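## Task

On the supply shelving's third shelf (counting the bottom shelf as the first), take the laboratory bottle standing behind the front row and put it upright in the cart's top tray. Everything else on that shelf must stay on that shelf, upright and not stacked on anything. Finish by releasing the bottle and moving the robot away. It fails if the bottle falls over or ends up tilted, and it does not count if the robot is still what holds anything in place at the end.

## Robot and tools

Robot: a Hello Robot Stretch 4 in a physics simulation. It is a single-arm machine: an omni-wheel base, a lift that slides up a mast, one telescoping arm reaching forward, a three-joint wrist (yaw, pitch, roll) and a two-finger gripper. It stands about 1.6 m tall; the base rim lies within 0.23 m of the base origin. Loose objects may occasionally get nudged by outside forces.

Frames: the base frame sits on the floor beneath the base centre, x ahead, y to the left, z up. hand_pose is reported in that frame as a point between the open fingertips; with all wrist joints at 0 its axes line up with the base frame. The printed value may be slightly off. The odometry frame is where the base frame was when the scene began; base_odometry counts wheel rotation, so slipping shows up as false travel, and heading runs -3.142 to 3.142, positive leftward.

execute_actions: argument "actions" is a list holding one action or none (empty just reports state and images). Optional "cameras" picks images: head_camera, head_left_camera, head_right_camera, wrist_camera or all; omitted/null means all, [] means none. An action may contain "base", "joints" or both, plus optional "pace" and "contact_limits"; alternatively it is {"end_of_arm": "enable_torque"} by itself, which re-powers any wrist or gripper motor that shut off. Motions in one action begin together and may finish at different times.
- base: exactly one key, each a relative offset from where the base last reported itself. translate_m: drive straight, metres, -2 to 2, forward positive. strafe_m: slide sideways, metres, -2 to 2, left positive. rotate_rad: spin in place, radians, -3.2 to 3.2, counter-clockwise (left) positive.
- joints: absolute targets keyed by name (not offsets). lift_m 0 to 1.2 m; arm_m 0 to 0.55 m extension; wrist_yaw_rad -1.134 to 4.276 (0 ahead, positive left, 3.14 folded back, past 3.4 the arm may block); wrist_pitch_rad -1.117 to 4.259 (0 level, 1.57 pointing down); wrist_roll_rad -1.117 to 4.259 (0 keeps fingers level, positive turns clockwise seen from behind); gripper_m -0.038 to 0.141 m fingertip gap (negative squeezes the fingers together). Done tolerances: lift and arm ±0.004, yaw and roll ±0.02, pitch ±0.05, gripper ±0.004. Joint targets outside range are clipped and reported; other bad values or unknown keys reject the whole call. An action runs at most 15 s.
- pace: slow, default, fast or max. Base speeds 0.1/0.3/0.4/0.6 m/s and 1/2/3/4 rad/s respectively, reduced when the lift is above 0.2 (down to 0.3 m/s and 1 rad/s at 1.2).
- contact_limits: only arm_m, 0 (gentlest) to 0.75 (firmest), default 0.5; sets how much push stops the arm.
A part omitted from an action may still be driving toward its previous target. If a result reports a stop, later calls in the same reply are skipped.

wait: seconds 0 to 10; nothing new is commanded; returns state and images.
zoom_image: camera name and region [x0, y0, x1, y1] in pixels of that camera's latest full image, origin top-left, at most 504 by 504.
finished_scene: pass the current scene number; it ends the scene permanently once the last command has been held, reports success, and gives the next task. The goal must be met and stable at that moment.

Result lines: base_status and joint_status tell how each motion ended: done (for the base, wheels turned the commanded amount even if slipping), off_target (stopped short, may still push), contact_stop_at_<key> (met resistance; that part goes slack and may sink or roll), limit_stop_at_<name> (built-in limit, e.g. tilt over 6 degrees makes lift, arm and wheels slack and unresponsive until upright again; own_body means the software prevented self-collision, and moving away is allowed), time_out, torque_fault (a wrist or gripper motor maxed out and went limp; send enable_torque). After these the old target is dropped. on_its_own lists uncommanded things; its "held at" is the target held, not the position. lidar_m: 12 distances in metres from base origin, 30-degree sectors starting straight ahead and going counter-clockwise (4th left, 7th behind, 10th right); "-" means nothing seen or closer than 0.25 m; it misses glass, thin legs and much behind. wrist_depth_mm: 7x7 grid of median depths, 100 to 2000 mm, row by row from top-left, robot body included. turned_by_wheels vs turned_by_imu differing by over about 0.1 rad hints at a collision or slip. base_tilt in degrees, forward and right positive, with a fixed offset up to about 1.5. motor_effort: percent of maximum, positive toward larger joint values, bracket is the peak in the last action; readings are noisy with fixed biases. Unusual rest effort suggests pushing or carrying; a held load in a level gripper shifts wrist pitch effort. For wheel_0..2, positive turns the base right.

Cameras: head_camera on the mast top looking forward and down (turn the base to aim it); head_left_camera and head_right_camera are steeper fisheyes that also show base and arm; wrist_camera looks along the fingers, tips near the image bottom.

Tips and cautions: to unfold at scene start, send lift_m 0.4 with wrist_yaw_rad 0 together. To grasp, command gripper_m smaller than the object's width; a smaller value squeezes harder and pulls the object toward the wrist (up to about a third of the shortfall), and opening pushes it back. Gripper reading and done do not prove a grasp; a firm squeeze at commands of 0 or above shows as a clear gripper effort change. If fingertips jam on a surface, raise the lift. Self-collision stops are likely with pitch below -0.2 combined with roll below -0.4 or above 4. Avoid driving or turning with over 1 kg held and arm_m above 0.2, especially at fast paces, and avoid sustained pushes or pulls with a high gripper or high contact limit, as the robot can tip. A level gripper holding over about 2 kg faults the wrist. Avoid drops, slams, knocking items over or off shelves, and hard shoves. Faster robot motion is preferred once the task succeeds; the robot keeps its last command while you deliberate.

Each tool is called in YAML: its name, and indented under it one key for each argument.

## Session

I'll start by looking at the current state and the camera images.

execute_actions:
  actions: []

Scene clock: 0.00 s.
base_odometry: x=+0.000 y=+0.000 heading=+0.000 (m, m, rad; odometry frame)
turned_by_wheels: +0.000 (rad since the last result)
turned_by_imu: +0.000 (rad since the last result)
base_tilt: forward=+0.4 right=-0.1 (deg)
lidar_m: 1.76 1.39 1.67 2.44 2.06 2.15 2.14 1.61 2.07 2.48 1.92 2.01
base_status: not commanded
joint_positions: lift_m=+0.251 arm_m=+0.002 wrist_yaw_rad=+3.098 wrist_pitch_rad=+0.004 wrist_roll_rad=-0.005 gripper_m=+0.057
joint_status: not commanded
motor_effort: lift_m=+19 arm_m=+0 wrist_yaw_rad=+1 wrist_pitch_rad=-5 wrist_roll_rad=+1 gripper_m=-2 wheel_0=+0 wheel_1=+0 wheel_2=+0 (%)
hand_pose: x=-0.1114 y=+0.0998 z=+0.4279 quat_wxyz=(+0.022, -0.002, -0.003, +1.000) (m; base frame)
wrist_depth_mm: - 137 - - - - - / - 131 - - - - - / - 132 202 - - - 1756 / 131 136 - - - - 1756 / 1708 1983 - - - - 1756 / 1464 1576 192 1661 203 1756 1618 / 1025 960 1060 152 1025 1160 1138
pictures: head_camera, head_left_camera, head_right_camera, wrist_camera
Images, in order (width x height): head_camera 420x560, head_left_camera 420x672, head_right_camera 420x672, wrist_camera 616x392.

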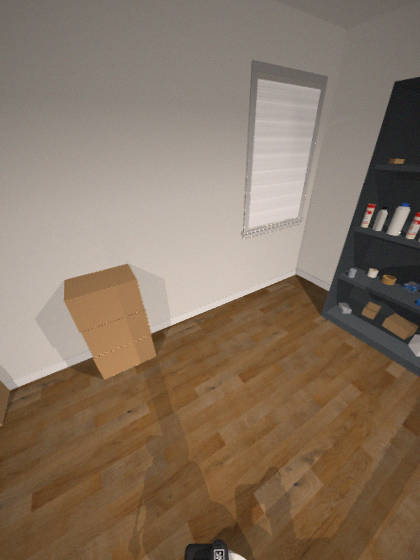

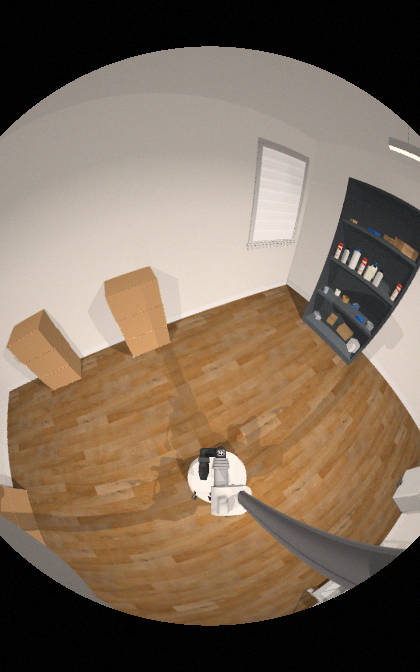

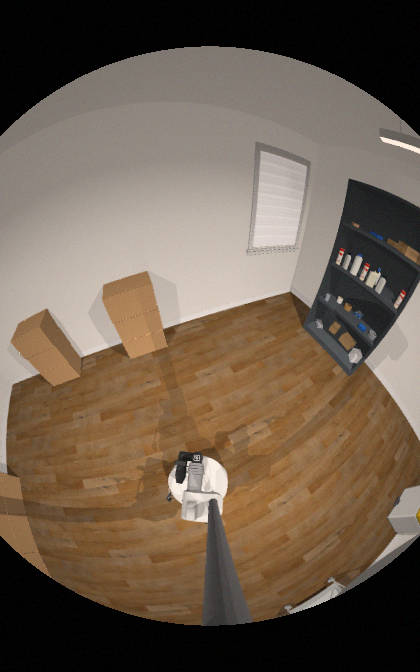

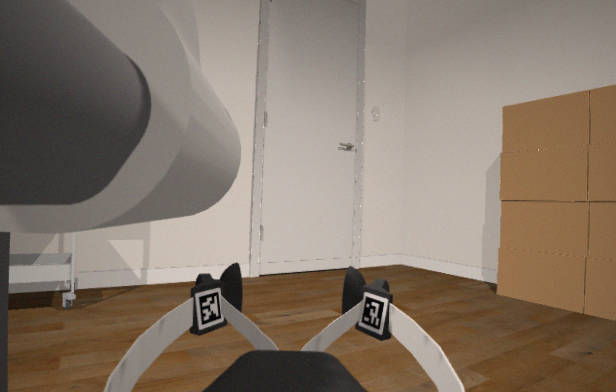

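zoom_image:
  camera: "head_right_camera"
  region: [290, 170, 420, 380]

zoom_image:
  camera: "head_right_camera"
  region: [240, 460, 420, 630]

Region (290, 170, 420, 380) of head_right_camera's 420x672 image, scaled by 2.400, with more detail than that image has; it fills the left 312 columns of this view, and the rest is white.

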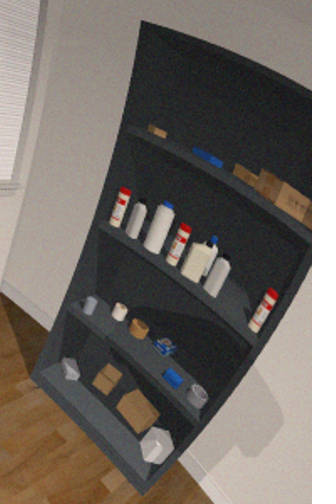

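Region (240, 460, 420, 630) of head_right_camera's 420x672 image, scaled by 2.800, with more detail than that image has.

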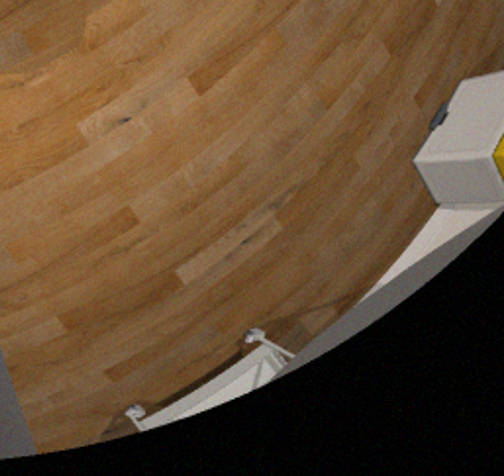

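execute_actions:
  actions:
    - {"base": {"rotate_rad": -0.9}, "joints": {"lift_m": 0.5, "wrist_yaw_rad": 0}, "pace": "fast"}

Scene clock: 7.67 s.
base_odometry: x=+0.000 y=+0.000 heading=-0.900 (m, m, rad; odometry frame)
turned_by_wheels: -0.900 (rad since the last result)
turned_by_imu: -0.917 (rad since the last result)
base_tilt: forward=+0.5 right=+0.0 (deg)
lidar_m: 1.92 2.12 1.41 1.39 1.67 2.08 2.05 2.27 2.08 1.63 2.07 2.42
base_status: done
joint_positions: lift_m=+0.500 arm_m=+0.002 wrist_yaw_rad=+0.000 wrist_pitch_rad=+0.004 wrist_roll_rad=-0.005 gripper_m=+0.057
joint_status: all done
motor_effort: lift_m=+23(28) arm_m=-1(1) wrist_yaw_rad=-1(5) wrist_pitch_rad=-5(5) wrist_roll_rad=+0(1) gripper_m=-3(4) wheel_0=+0(7) wheel_1=+0(9) wheel_2=+0(7) (%)
hand_pose: x=+0.4616 y=-0.0873 z=+0.6766 quat_wxyz=(+1.000, -0.003, +0.002, +0.000) (m; base frame)
wrist_depth_mm: - - - - - - 1921 / - - 1921 - - - 1921 / - - 1921 1983 - - 1983 / - - - - - - 1921 / - - - - - - 1983 / - - 193 1863 202 - 1921 / 1576 1464 1537 151 1537 1756 1661
pictures: head_camera, head_left_camera, head_right_camera, wrist_camera
Images, in order (width x height): head_camera 420x560, head_left_camera 420x672, head_right_camera 420x672, wrist_camera 616x392.

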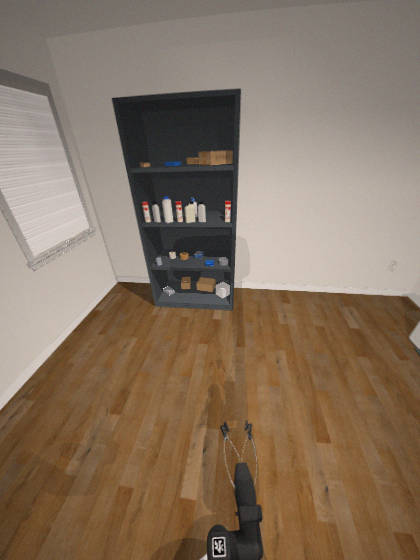

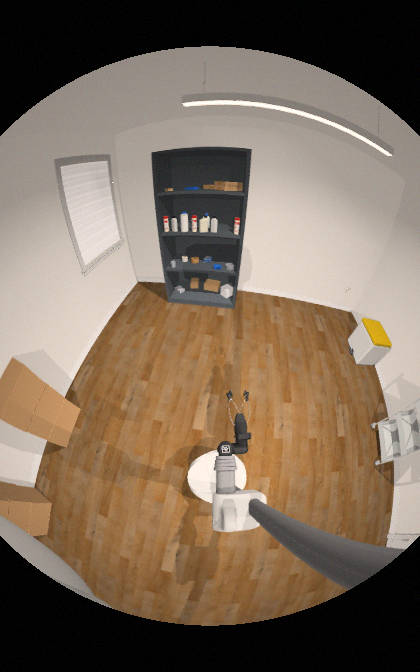

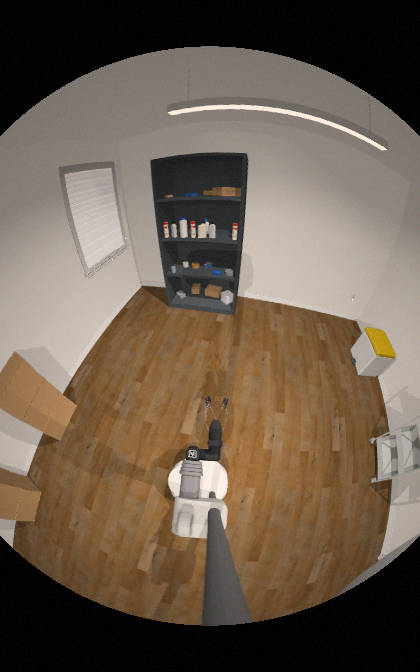

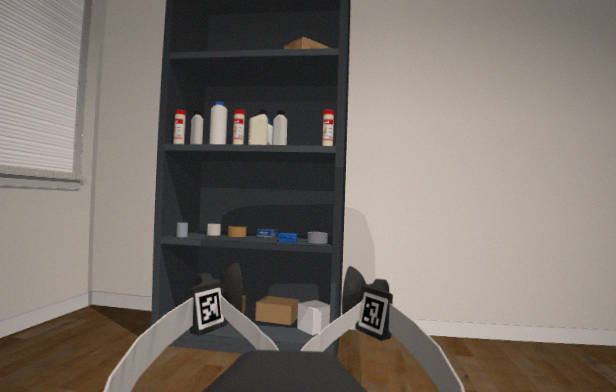

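zoom_image:
  camera: "wrist_camera"
  region: [150, 80, 360, 170]

zoom_image:
  camera: "head_camera"
  region: [120, 170, 250, 240]

Region (150, 80, 360, 170) of wrist_camera's 616x392 image, scaled by 2.400; it fills the top 216 rows of this view, and the rest is white.

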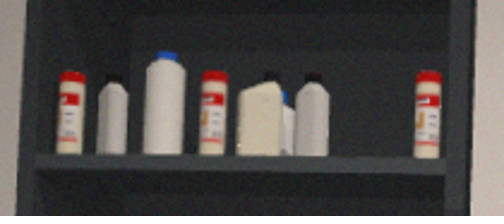

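Region (120, 170, 250, 240) of head_camera's 420x560 image, scaled by 3.877, with more detail than that image has; it fills the top 271 rows of this view, and the rest is white.

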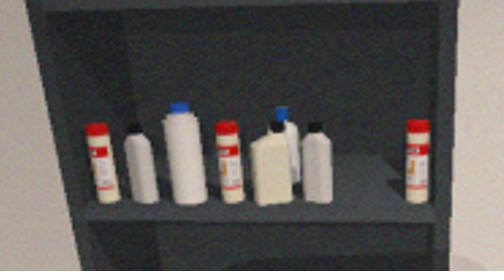

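execute_actions:
  actions:
    - {"base": {"translate_m": 1.2}, "joints": {"lift_m": 0.9}, "pace": "fast"}

Scene clock: 57.03 s.
base_odometry: x=+0.746 y=-0.940 heading=-0.900 (m, m, rad; odometry frame)
turned_by_wheels: +0.000 (rad since the last result)
turned_by_imu: +0.001 (rad since the last result)
base_tilt: forward=+0.4 right=+0.1 (deg)
lidar_m: 0.74 0.81 1.48 1.51 1.55 2.42 3.25 2.80 1.97 1.84 1.52 0.76
base_status: done
joint_positions: lift_m=+0.900 arm_m=+0.002 wrist_yaw_rad=+0.000 wrist_pitch_rad=+0.004 wrist_roll_rad=-0.005 gripper_m=+0.057
joint_status: all done
motor_effort: lift_m=+23(27) arm_m=-1(1) wrist_yaw_rad=+1(1) wrist_pitch_rad=-5(5) wrist_roll_rad=+1(1) gripper_m=-2(1) wheel_0=+0(5) wheel_1=-1(6) wheel_2=+0(11) (%)
hand_pose: x=+0.4615 y=-0.0874 z=+1.0766 quat_wxyz=(+1.000, -0.003, +0.002, +0.000) (m; base frame)
wrist_depth_mm: 634 634 597 603 525 946 891 / 831 946 904 891 683 917 891 / 842 1008 991 946 661 917 891 / 597 580 732 960 535 904 891 / 597 574 585 946 539 917 878 / 831 549 193 508 203 917 878 / 917 991 976 152 544 904 878
pictures: head_camera, head_left_camera, head_right_camera, wrist_camera
Images, in order (width x height): head_camera 420x560, head_left_camera 420x672, head_right_camera 420x672, wrist_camera 616x392.

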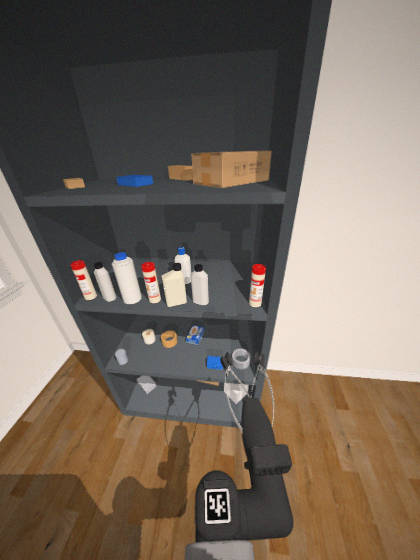

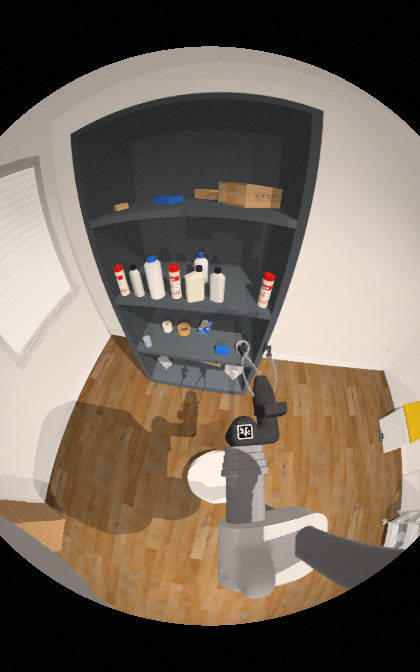

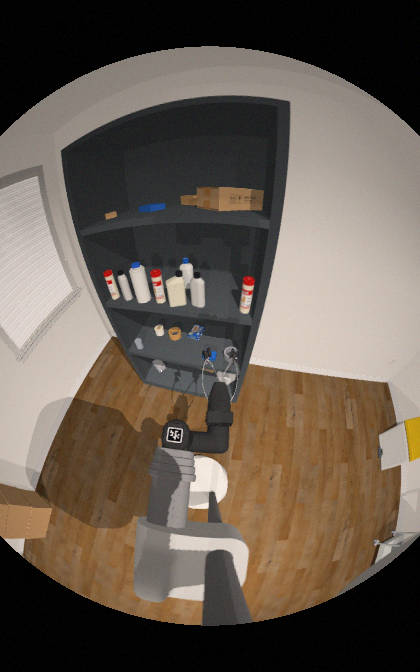

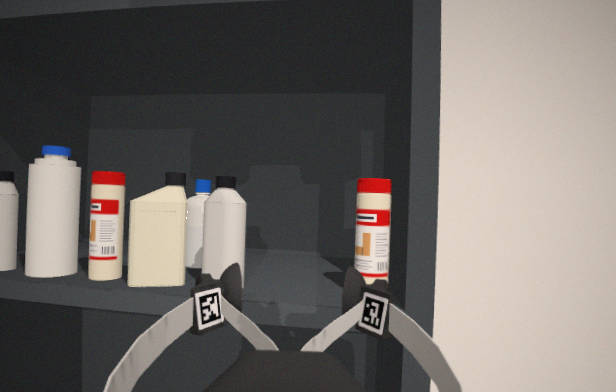

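zoom_image:
  camera: "wrist_camera"
  region: [80, 140, 280, 300]

zoom_image:
  camera: "head_camera"
  region: [60, 230, 280, 330]

zoom_image:
  camera: "head_camera"
  region: [150, 235, 230, 315]

zoom_image:
  camera: "head_camera"
  region: [180, 340, 320, 560]

Region (80, 140, 280, 300) of wrist_camera's 616x392 image, scaled by 2.520; it fills the top 403 rows of this view, and the rest is white.

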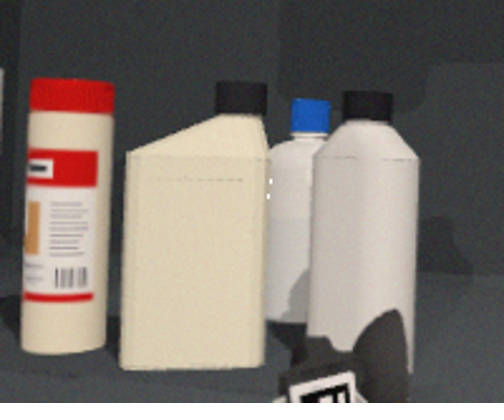

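Region (60, 230, 280, 330) of head_camera's 420x560 image, scaled by 2.291, with more detail than that image has; it fills the top 229 rows of this view, and the rest is white.

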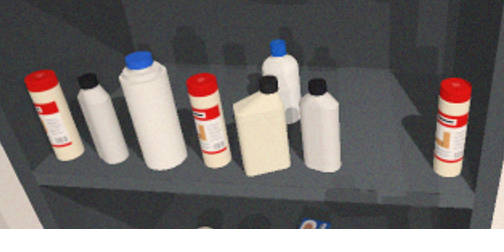

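Region (150, 235, 230, 315) of head_camera's 420x560 image, scaled by 6.300, with more detail than that image has.

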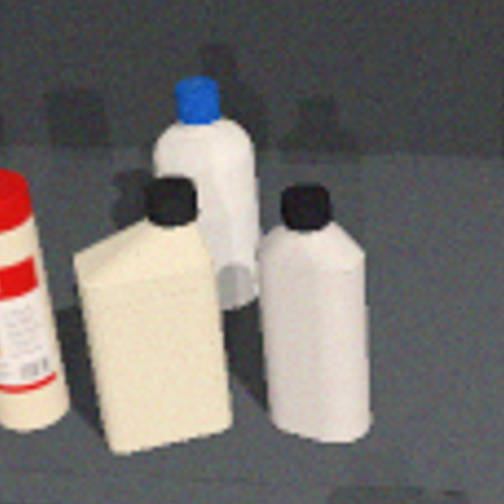

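Region (180, 340, 320, 560) of head_camera's 420x560 image, scaled by 2.291, with more detail than that image has; it fills the left 321 columns of this view, and the rest is white.

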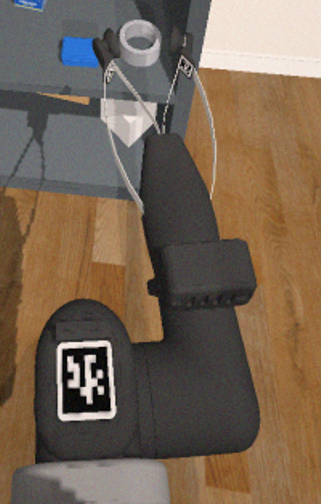

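zoom_image:
  camera: "wrist_camera"
  region: [250, 0, 500, 120]

zoom_image:
  camera: "wrist_camera"
  region: [180, 240, 440, 392]

zoom_image:
  camera: "head_right_camera"
  region: [130, 330, 270, 520]

Region (250, 0, 500, 120) of wrist_camera's 616x392 image, scaled by 2.016; it fills the top 242 rows of this view, and the rest is white.

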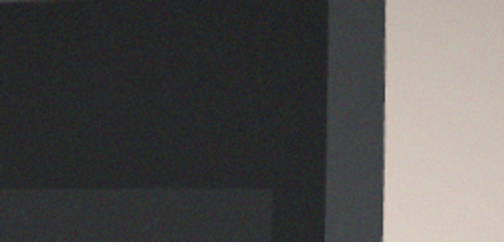

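Region (180, 240, 440, 392) of wrist_camera's 616x392 image, scaled by 1.938; it fills the top 295 rows of this view, and the rest is white.

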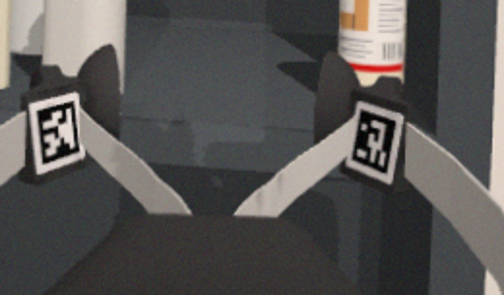

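Region (130, 330, 270, 520) of head_right_camera's 420x672 image, scaled by 2.653, with more detail than that image has; it fills the left 371 columns of this view, and the rest is white.

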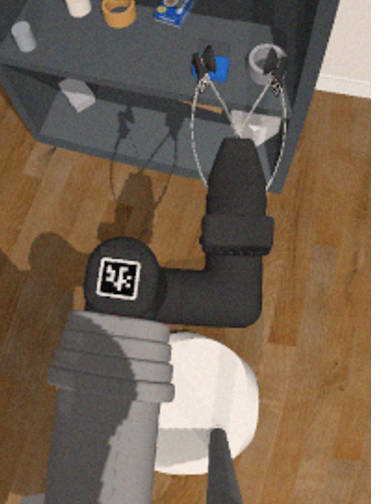

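zoom_image:
  camera: "wrist_camera"
  region: [0, 250, 200, 330]

zoom_image:
  camera: "wrist_camera"
  region: [236, 240, 356, 350]

Region (0, 250, 200, 330) of wrist_camera's 616x392 image, scaled by 2.520; it fills the top 202 rows of this view, and the rest is white.

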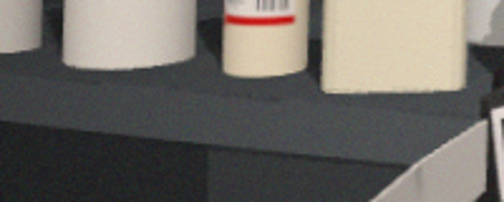

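Region (236, 240, 356, 350) of wrist_camera's 616x392 image, scaled by 4.200; it fills the top 462 rows of this view, and the rest is white.

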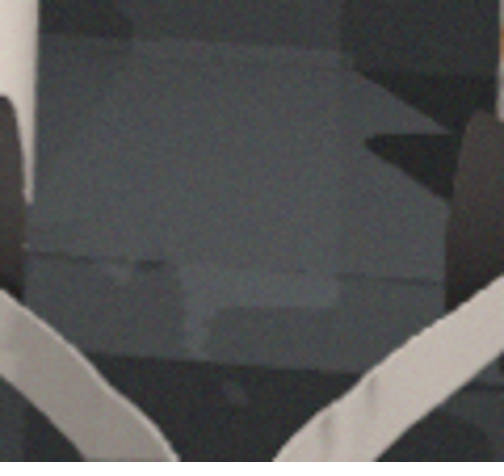

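zoom_image:
  camera: "head_camera"
  region: [190, 465, 250, 545]

zoom_image:
  camera: "head_camera"
  region: [210, 345, 290, 425]

Region (190, 465, 250, 545) of head_camera's 420x560 image, scaled by 6.300, with more detail than that image has; it fills the left 378 columns of this view, and the rest is white.

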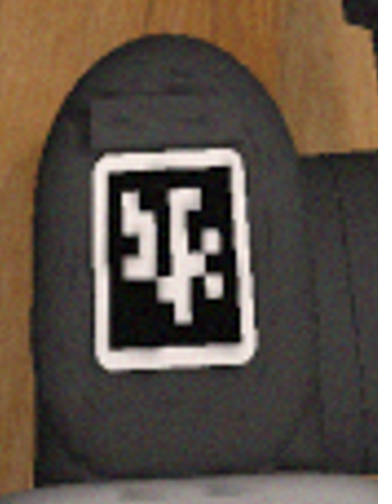

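Region (210, 345, 290, 425) of head_camera's 420x560 image, scaled by 6.300, with more detail than that image has.

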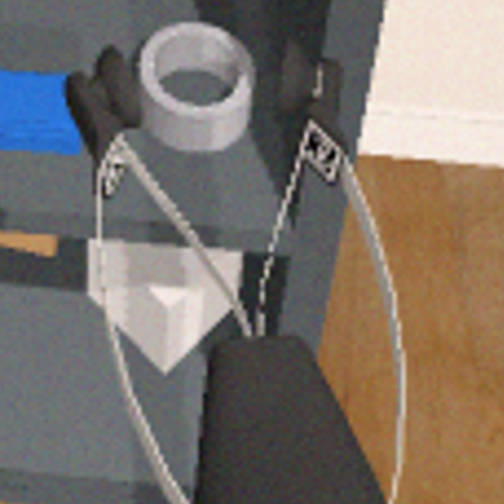

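execute_actions:
  actions:
    - {"base": {"translate_m": 0.17}, "joints": {"lift_m": 1.09, "wrist_pitch_rad": 0.2, "gripper_m": 0.075}, "pace": "fast"}

Scene clock: 178.77 s.
base_odometry: x=+0.852 y=-1.073 heading=-0.900 (m, m, rad; odometry frame)
turned_by_wheels: +0.000 (rad since the last result)
turned_by_imu: +0.002 (rad since the last result)
base_tilt: forward=+0.4 right=+0.0 (deg)
lidar_m: 0.56 0.63 1.46 1.45 1.63 2.53 3.72 2.29 2.08 1.84 1.30 0.58
base_status: done
joint_positions: lift_m=+1.090 arm_m=+0.002 wrist_yaw_rad=+0.000 wrist_pitch_rad=+0.202 wrist_roll_rad=-0.005 gripper_m=+0.075
joint_status: all done
motor_effort: lift_m=+23(25) arm_m=-1(0) wrist_yaw_rad=+1(0) wrist_pitch_rad=-5(8) wrist_roll_rad=+0(1) gripper_m=-3(3) wheel_0=-1(6) wheel_1=-1(5) wheel_2=+1(10) (%)
hand_pose: x=+0.4557 y=-0.0874 z=+1.2100 quat_wxyz=(+0.995, -0.003, +0.101, +0.000) (m; base frame)
wrist_depth_mm: 445 439 407 397 379 289 683 / 820 798 768 741 668 297 707 / 842 831 798 778 732 307 723 / 842 842 820 798 768 314 732 / 452 580 820 809 603 329 768 / 452 427 195 661 211 349 768 / 455 433 433 149 397 340 798
pictures: head_camera, head_left_camera, head_right_camera, wrist_camera
Images, in order (width x height): head_camera 420x560, head_left_camera 420x672, head_right_camera 420x672, wrist_camera 616x392.

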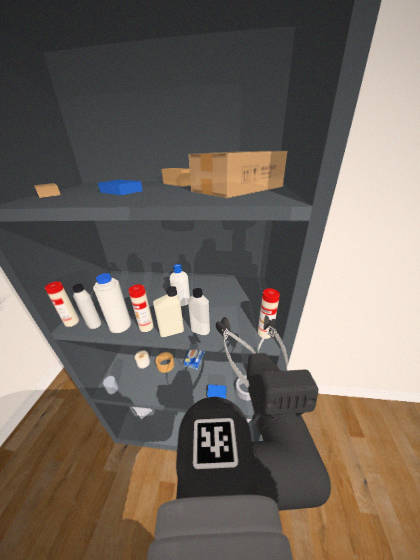

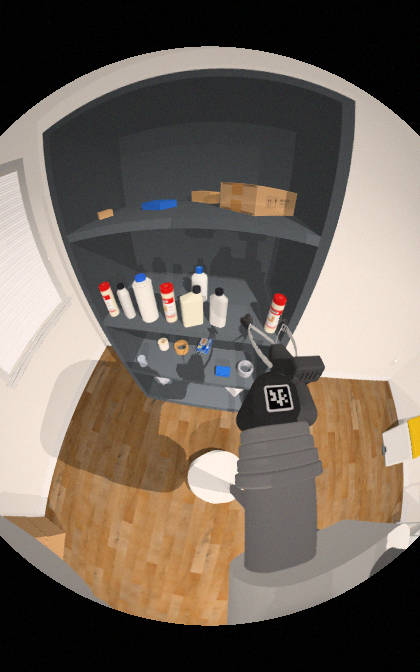

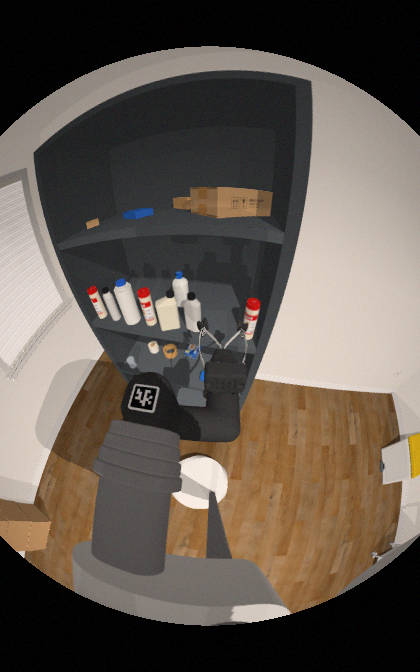

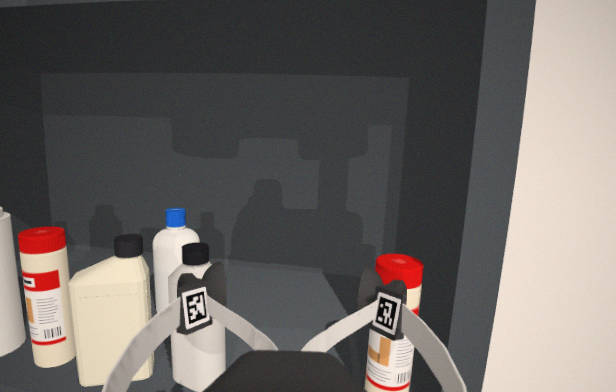

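zoom_image:
  camera: "head_camera"
  region: [170, 390, 260, 500]

zoom_image:
  camera: "wrist_camera"
  region: [60, 190, 260, 350]

Region (170, 390, 260, 500) of head_camera's 420x560 image, scaled by 4.582, with more detail than that image has; it fills the left 412 columns of this view, and the rest is white.

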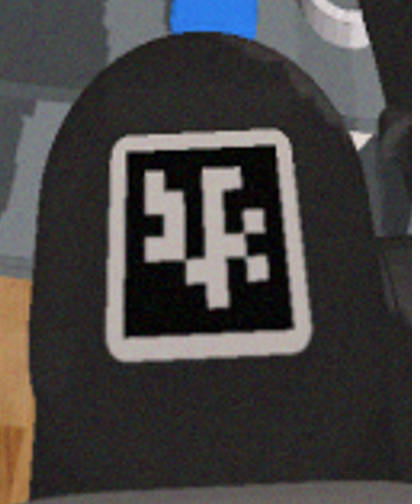

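Region (60, 190, 260, 350) of wrist_camera's 616x392 image, scaled by 2.520; it fills the top 403 rows of this view, and the rest is white.

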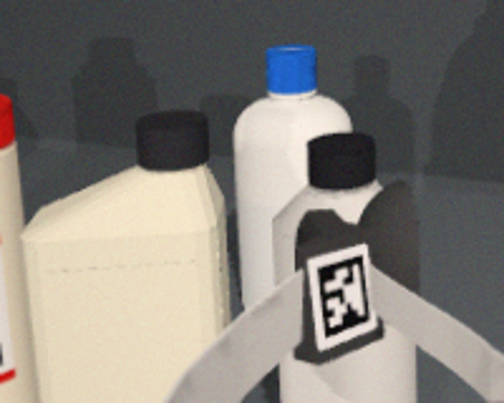

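execute_actions:
  actions:
    - {"base": {"strafe_m": 0.218}, "joints": {"lift_m": 1.085, "wrist_pitch_rad": 0.13, "arm_m": 0.27}, "contact_limits": {"arm_m": 0.3}, "pace": "default"}

Scene clock: 237.63 s.
base_odometry: x=+1.023 y=-0.938 heading=-0.900 (m, m, rad; odometry frame)
turned_by_wheels: +0.000 (rad since the last result)
turned_by_imu: +0.003 (rad since the last result)
base_tilt: forward=+0.4 right=+0.0 (deg)
lidar_m: 0.60 0.66 1.23 1.24 1.40 1.68 3.63 3.09 2.25 2.07 1.35 0.60
base_status: done
joint_positions: lift_m=+1.085 arm_m=+0.269 wrist_yaw_rad=+0.000 wrist_pitch_rad=+0.132 wrist_roll_rad=-0.005 gripper_m=+0.075
joint_status: all done
motor_effort: lift_m=+14(21) arm_m=+6(6) wrist_yaw_rad=+0(2) wrist_pitch_rad=-5(7) wrist_roll_rad=+0(0) gripper_m=-1(2) wheel_0=+2(7) wheel_1=+0(10) wheel_2=+0(0) (%)
contact_limits: arm_m 0.3
hand_pose: x=+0.7257 y=-0.0874 z=+1.2256 quat_wxyz=(+0.998, -0.003, +0.066, +0.000) (m; base frame)
wrist_depth_mm: 345 342 320 315 304 304 293 / 530 559 544 530 517 500 480 / 569 585 554 539 525 512 496 / 574 591 569 554 539 517 504 / 585 597 574 564 539 530 512 / 591 609 195 564 211 539 521 / 525 512 535 150 530 535 530
pictures: head_camera, head_left_camera, head_right_camera, wrist_camera
Images, in order (width x height): head_camera 420x560, head_left_camera 420x672, head_right_camera 420x672, wrist_camera 616x392.

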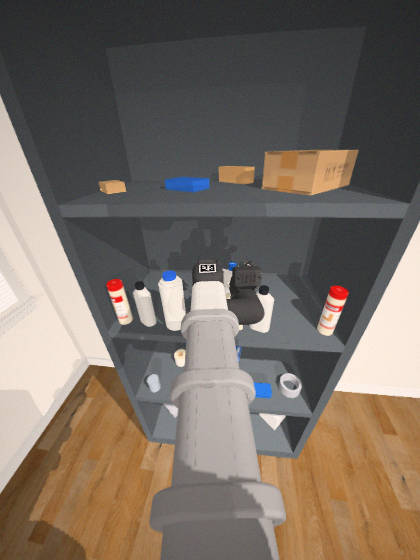

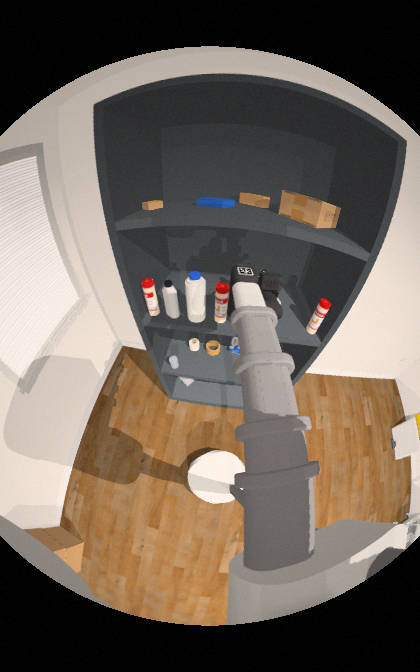

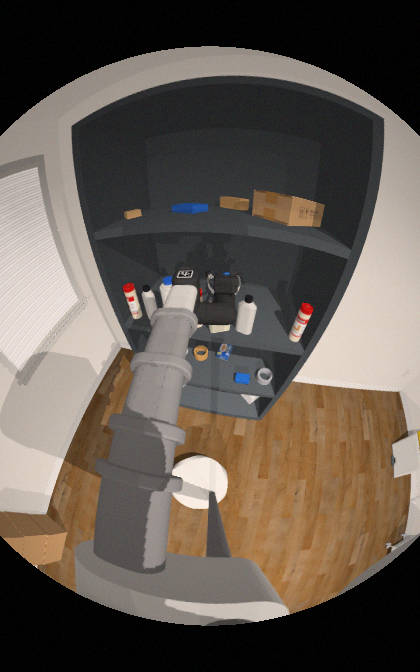

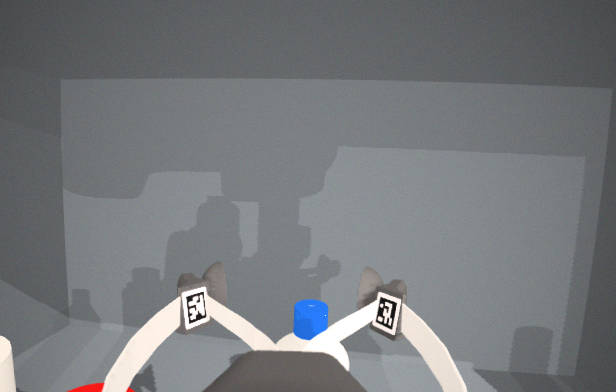

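zoom_image:
  camera: "wrist_camera"
  region: [170, 250, 420, 392]

zoom_image:
  camera: "head_camera"
  region: [150, 190, 290, 340]

zoom_image:
  camera: "head_right_camera"
  region: [150, 220, 290, 350]

Region (170, 250, 420, 392) of wrist_camera's 616x392 image, scaled by 2.016; it fills the top 286 rows of this view, and the rest is white.

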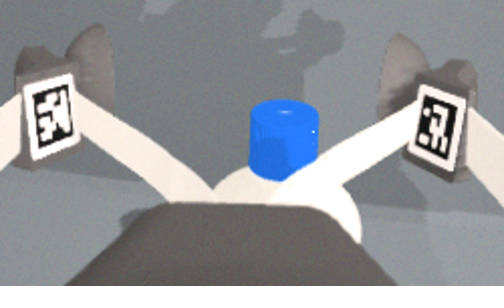

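Region (150, 190, 290, 340) of head_camera's 420x560 image, scaled by 3.360, with more detail than that image has; it fills the left 470 columns of this view, and the rest is white.

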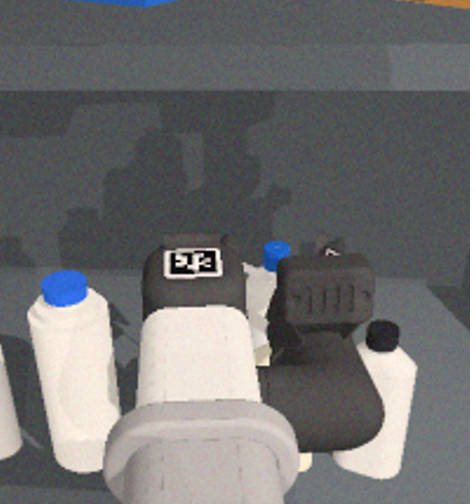

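Region (150, 220, 290, 350) of head_right_camera's 420x672 image, scaled by 3.600, with more detail than that image has; it fills the top 468 rows of this view, and the rest is white.

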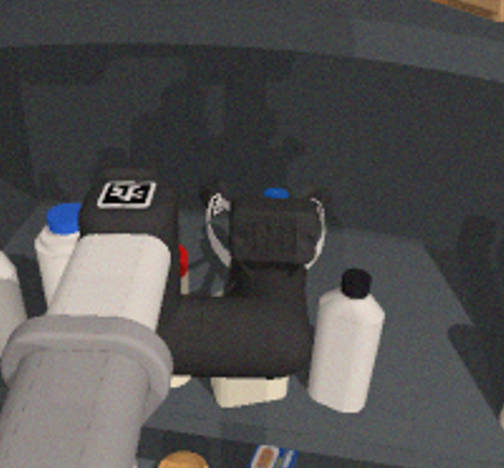

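zoom_image:
  camera: "head_camera"
  region: [185, 250, 235, 290]

zoom_image:
  camera: "head_camera"
  region: [180, 190, 240, 230]

Region (185, 250, 235, 290) of head_camera's 420x560 image, scaled by 10.080, with more detail than that image has; it fills the top 403 rows of this view, and the rest is white.

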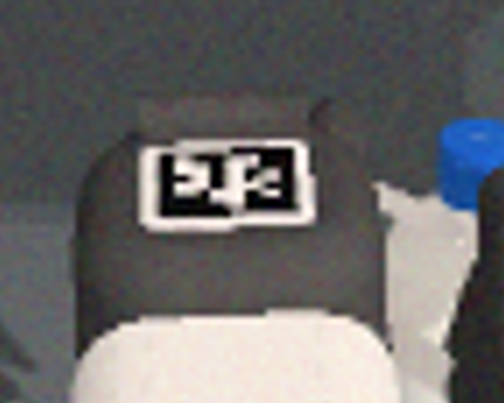

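Region (180, 190, 240, 230) of head_camera's 420x560 image, scaled by 8.400, with more detail than that image has.

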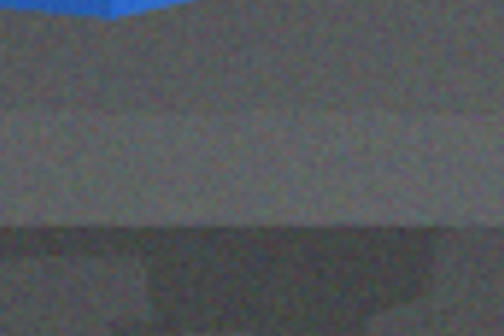

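execute_actions:
  actions:
    - {"joints": {"lift_m": 1.091, "wrist_pitch_rad": 0.2, "wrist_yaw_rad": -0.04, "arm_m": 0.415}, "contact_limits": {"arm_m": 0.2}, "pace": "default"}

Scene clock: 316.70 s.
base_odometry: x=+1.023 y=-0.938 heading=-0.900 (m, m, rad; odometry frame)
turned_by_wheels: +0.000 (rad since the last result)
turned_by_imu: +0.002 (rad since the last result)
base_tilt: forward=+0.5 right=+0.1 (deg)
lidar_m: 0.61 0.66 1.24 1.24 1.40 1.68 3.63 3.06 2.26 2.07 1.34 0.61
base_status: not commanded
joint_positions: lift_m=+1.091 arm_m=+0.414 wrist_yaw_rad=-0.040 wrist_pitch_rad=+0.202 wrist_roll_rad=-0.005 gripper_m=+0.075
joint_status: all done
motor_effort: lift_m=+23(23) arm_m=+6(8) wrist_yaw_rad=+0(3) wrist_pitch_rad=-5(6) wrist_roll_rad=+1(2) gripper_m=-3(3) wheel_0=+1(1) wheel_1=+0(0) wheel_2=+0(0) (%)
contact_limits: arm_m 0.2
hand_pose: x=+0.8636 y=-0.0986 z=+1.2109 quat_wxyz=(+0.995, -0.001, +0.101, -0.020) (m; base frame)
wrist_depth_mm: 402 397 384 377 368 362 353 / 415 404 399 387 382 370 364 / 430 418 407 399 394 384 375 / 439 427 421 407 404 397 384 / 452 445 430 421 413 402 394 / 469 455 194 433 211 415 410 / 473 459 455 149 436 421 418
pictures: head_camera, head_left_camera, head_right_camera, wrist_camera
Images, in order (width x height): head_camera 420x560, head_left_camera 420x672, head_right_camera 420x672, wrist_camera 616x392.

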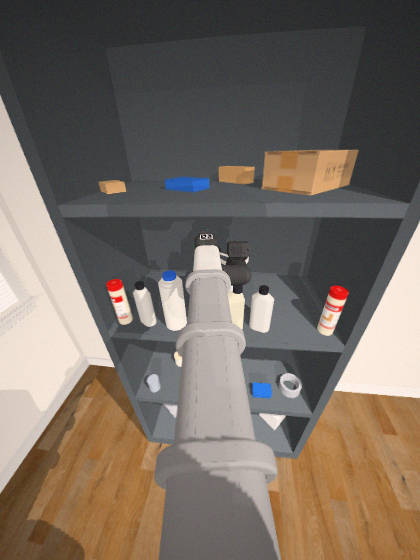

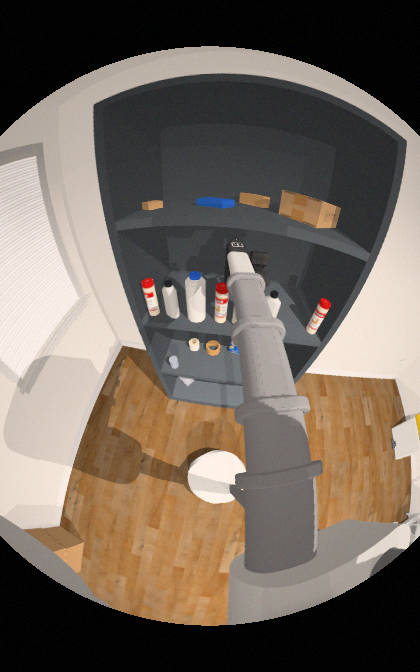

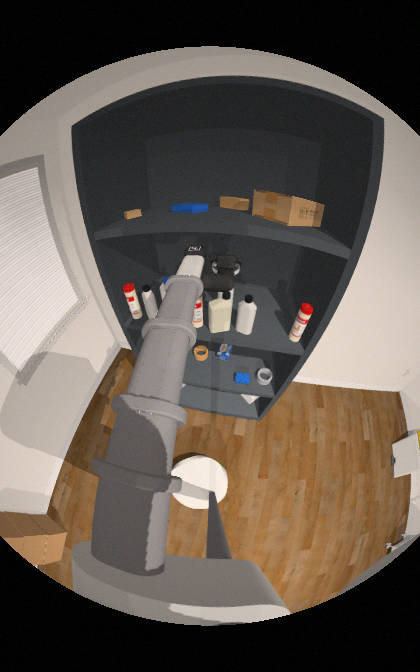

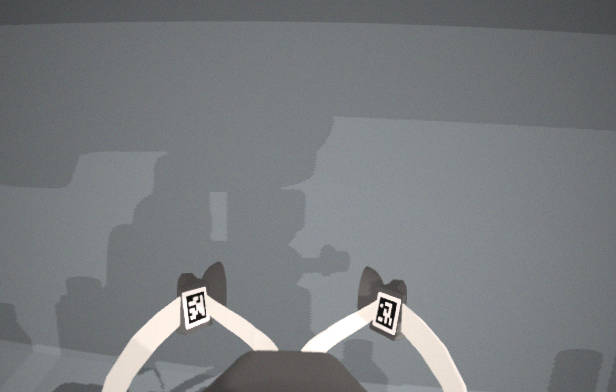

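zoom_image:
  camera: "head_camera"
  region: [170, 195, 290, 315]

zoom_image:
  camera: "head_right_camera"
  region: [165, 225, 275, 335]

Region (170, 195, 290, 315) of head_camera's 420x560 image, scaled by 4.200, with more detail than that image has.

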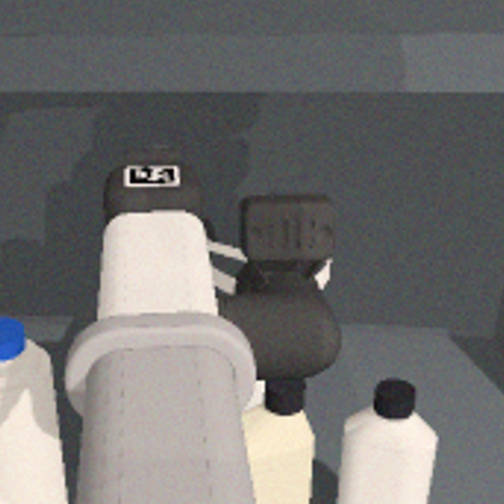

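Region (165, 225, 275, 335) of head_right_camera's 420x672 image, scaled by 4.582, with more detail than that image has.

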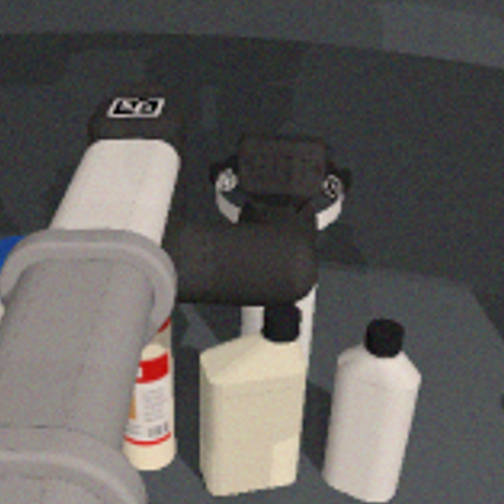

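execute_actions:
  actions:
    - {"joints": {"wrist_pitch_rad": 0.43}}

Scene clock: 322.40 s.
base_odometry: x=+1.023 y=-0.938 heading=-0.900 (m, m, rad; odometry frame)
turned_by_wheels: +0.000 (rad since the last result)
turned_by_imu: +0.001 (rad since the last result)
base_tilt: forward=+0.3 right=+0.0 (deg)
lidar_m: 0.60 0.66 1.25 1.21 1.40 1.67 3.63 3.07 2.26 2.05 1.37 0.61
base_status: not commanded
joint_positions: lift_m=+1.091 arm_m=+0.414 wrist_yaw_rad=-0.040 wrist_pitch_rad=+0.432 wrist_roll_rad=-0.005 gripper_m=+0.075
joint_status: all done
motor_effort: lift_m=+23(23) arm_m=+7(7) wrist_yaw_rad=+0(0) wrist_pitch_rad=-3(4) wrist_roll_rad=+0(1) gripper_m=-2(4) wheel_0=+1(1) wheel_1=+0(0) wheel_2=+0(0) (%)
hand_pose: x=+0.8431 y=-0.0978 z=+1.1481 quat_wxyz=(+0.977, +0.002, +0.214, -0.019) (m; base frame)
wrist_depth_mm: 384 377 368 362 349 343 340 / 410 402 389 379 370 364 355 / 436 427 413 404 394 387 377 / 469 452 442 430 424 407 399 / 496 480 469 455 449 439 430 / 410 421 195 204 213 449 449 / 349 342 351 149 351 368 373
pictures: head_camera, head_left_camera, head_right_camera, wrist_camera
Images, in order (width x height): head_camera 420x560, head_left_camera 420x672, head_right_camera 420x672, wrist_camera 616x392.

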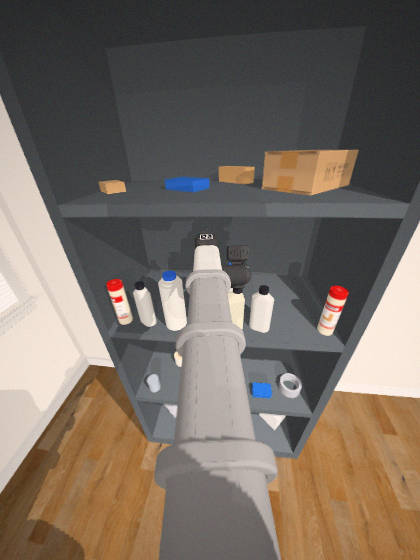

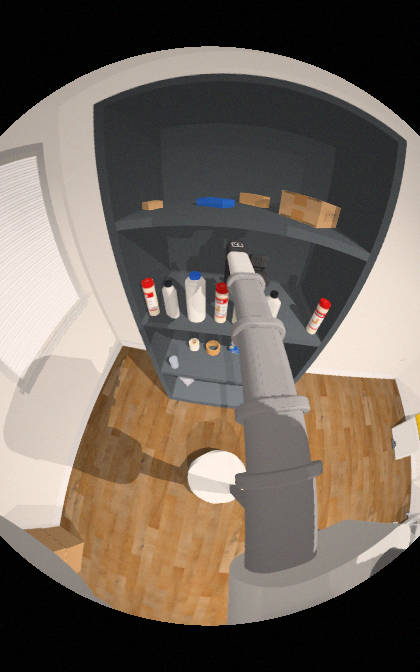

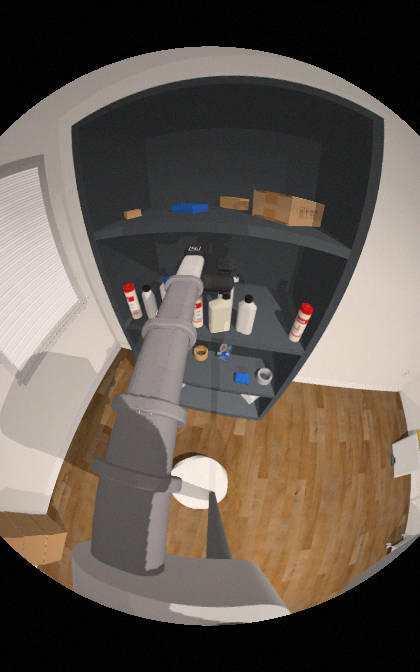

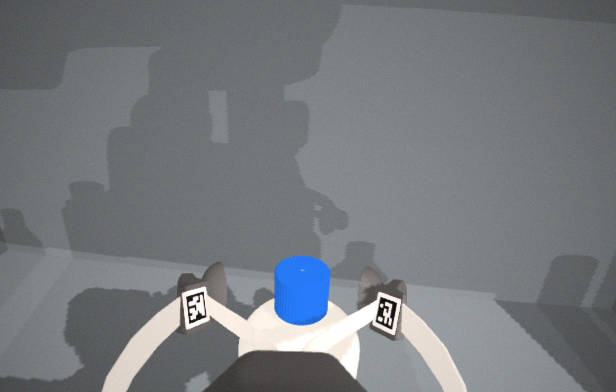

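zoom_image:
  camera: "wrist_camera"
  region: [170, 240, 420, 392]

zoom_image:
  camera: "head_right_camera"
  region: [180, 240, 270, 330]

Region (170, 240, 420, 392) of wrist_camera's 616x392 image, scaled by 2.016; it fills the top 306 rows of this view, and the rest is white.

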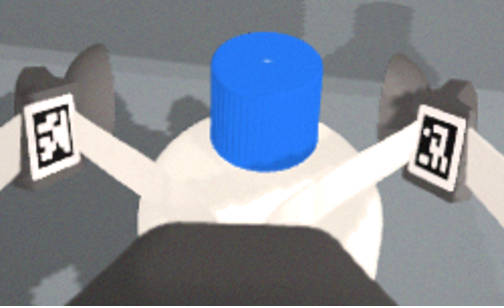

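Region (180, 240, 270, 330) of head_right_camera's 420x672 image, scaled by 5.600, with more detail than that image has.

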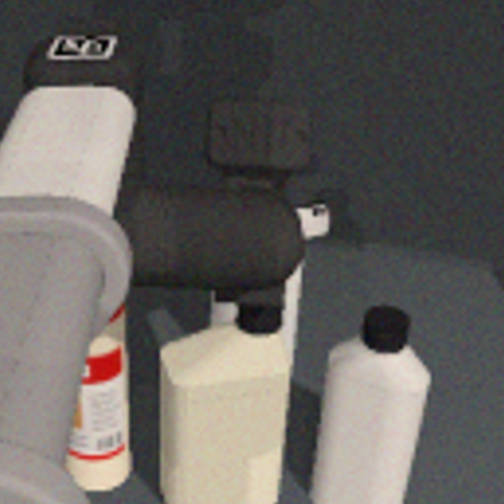

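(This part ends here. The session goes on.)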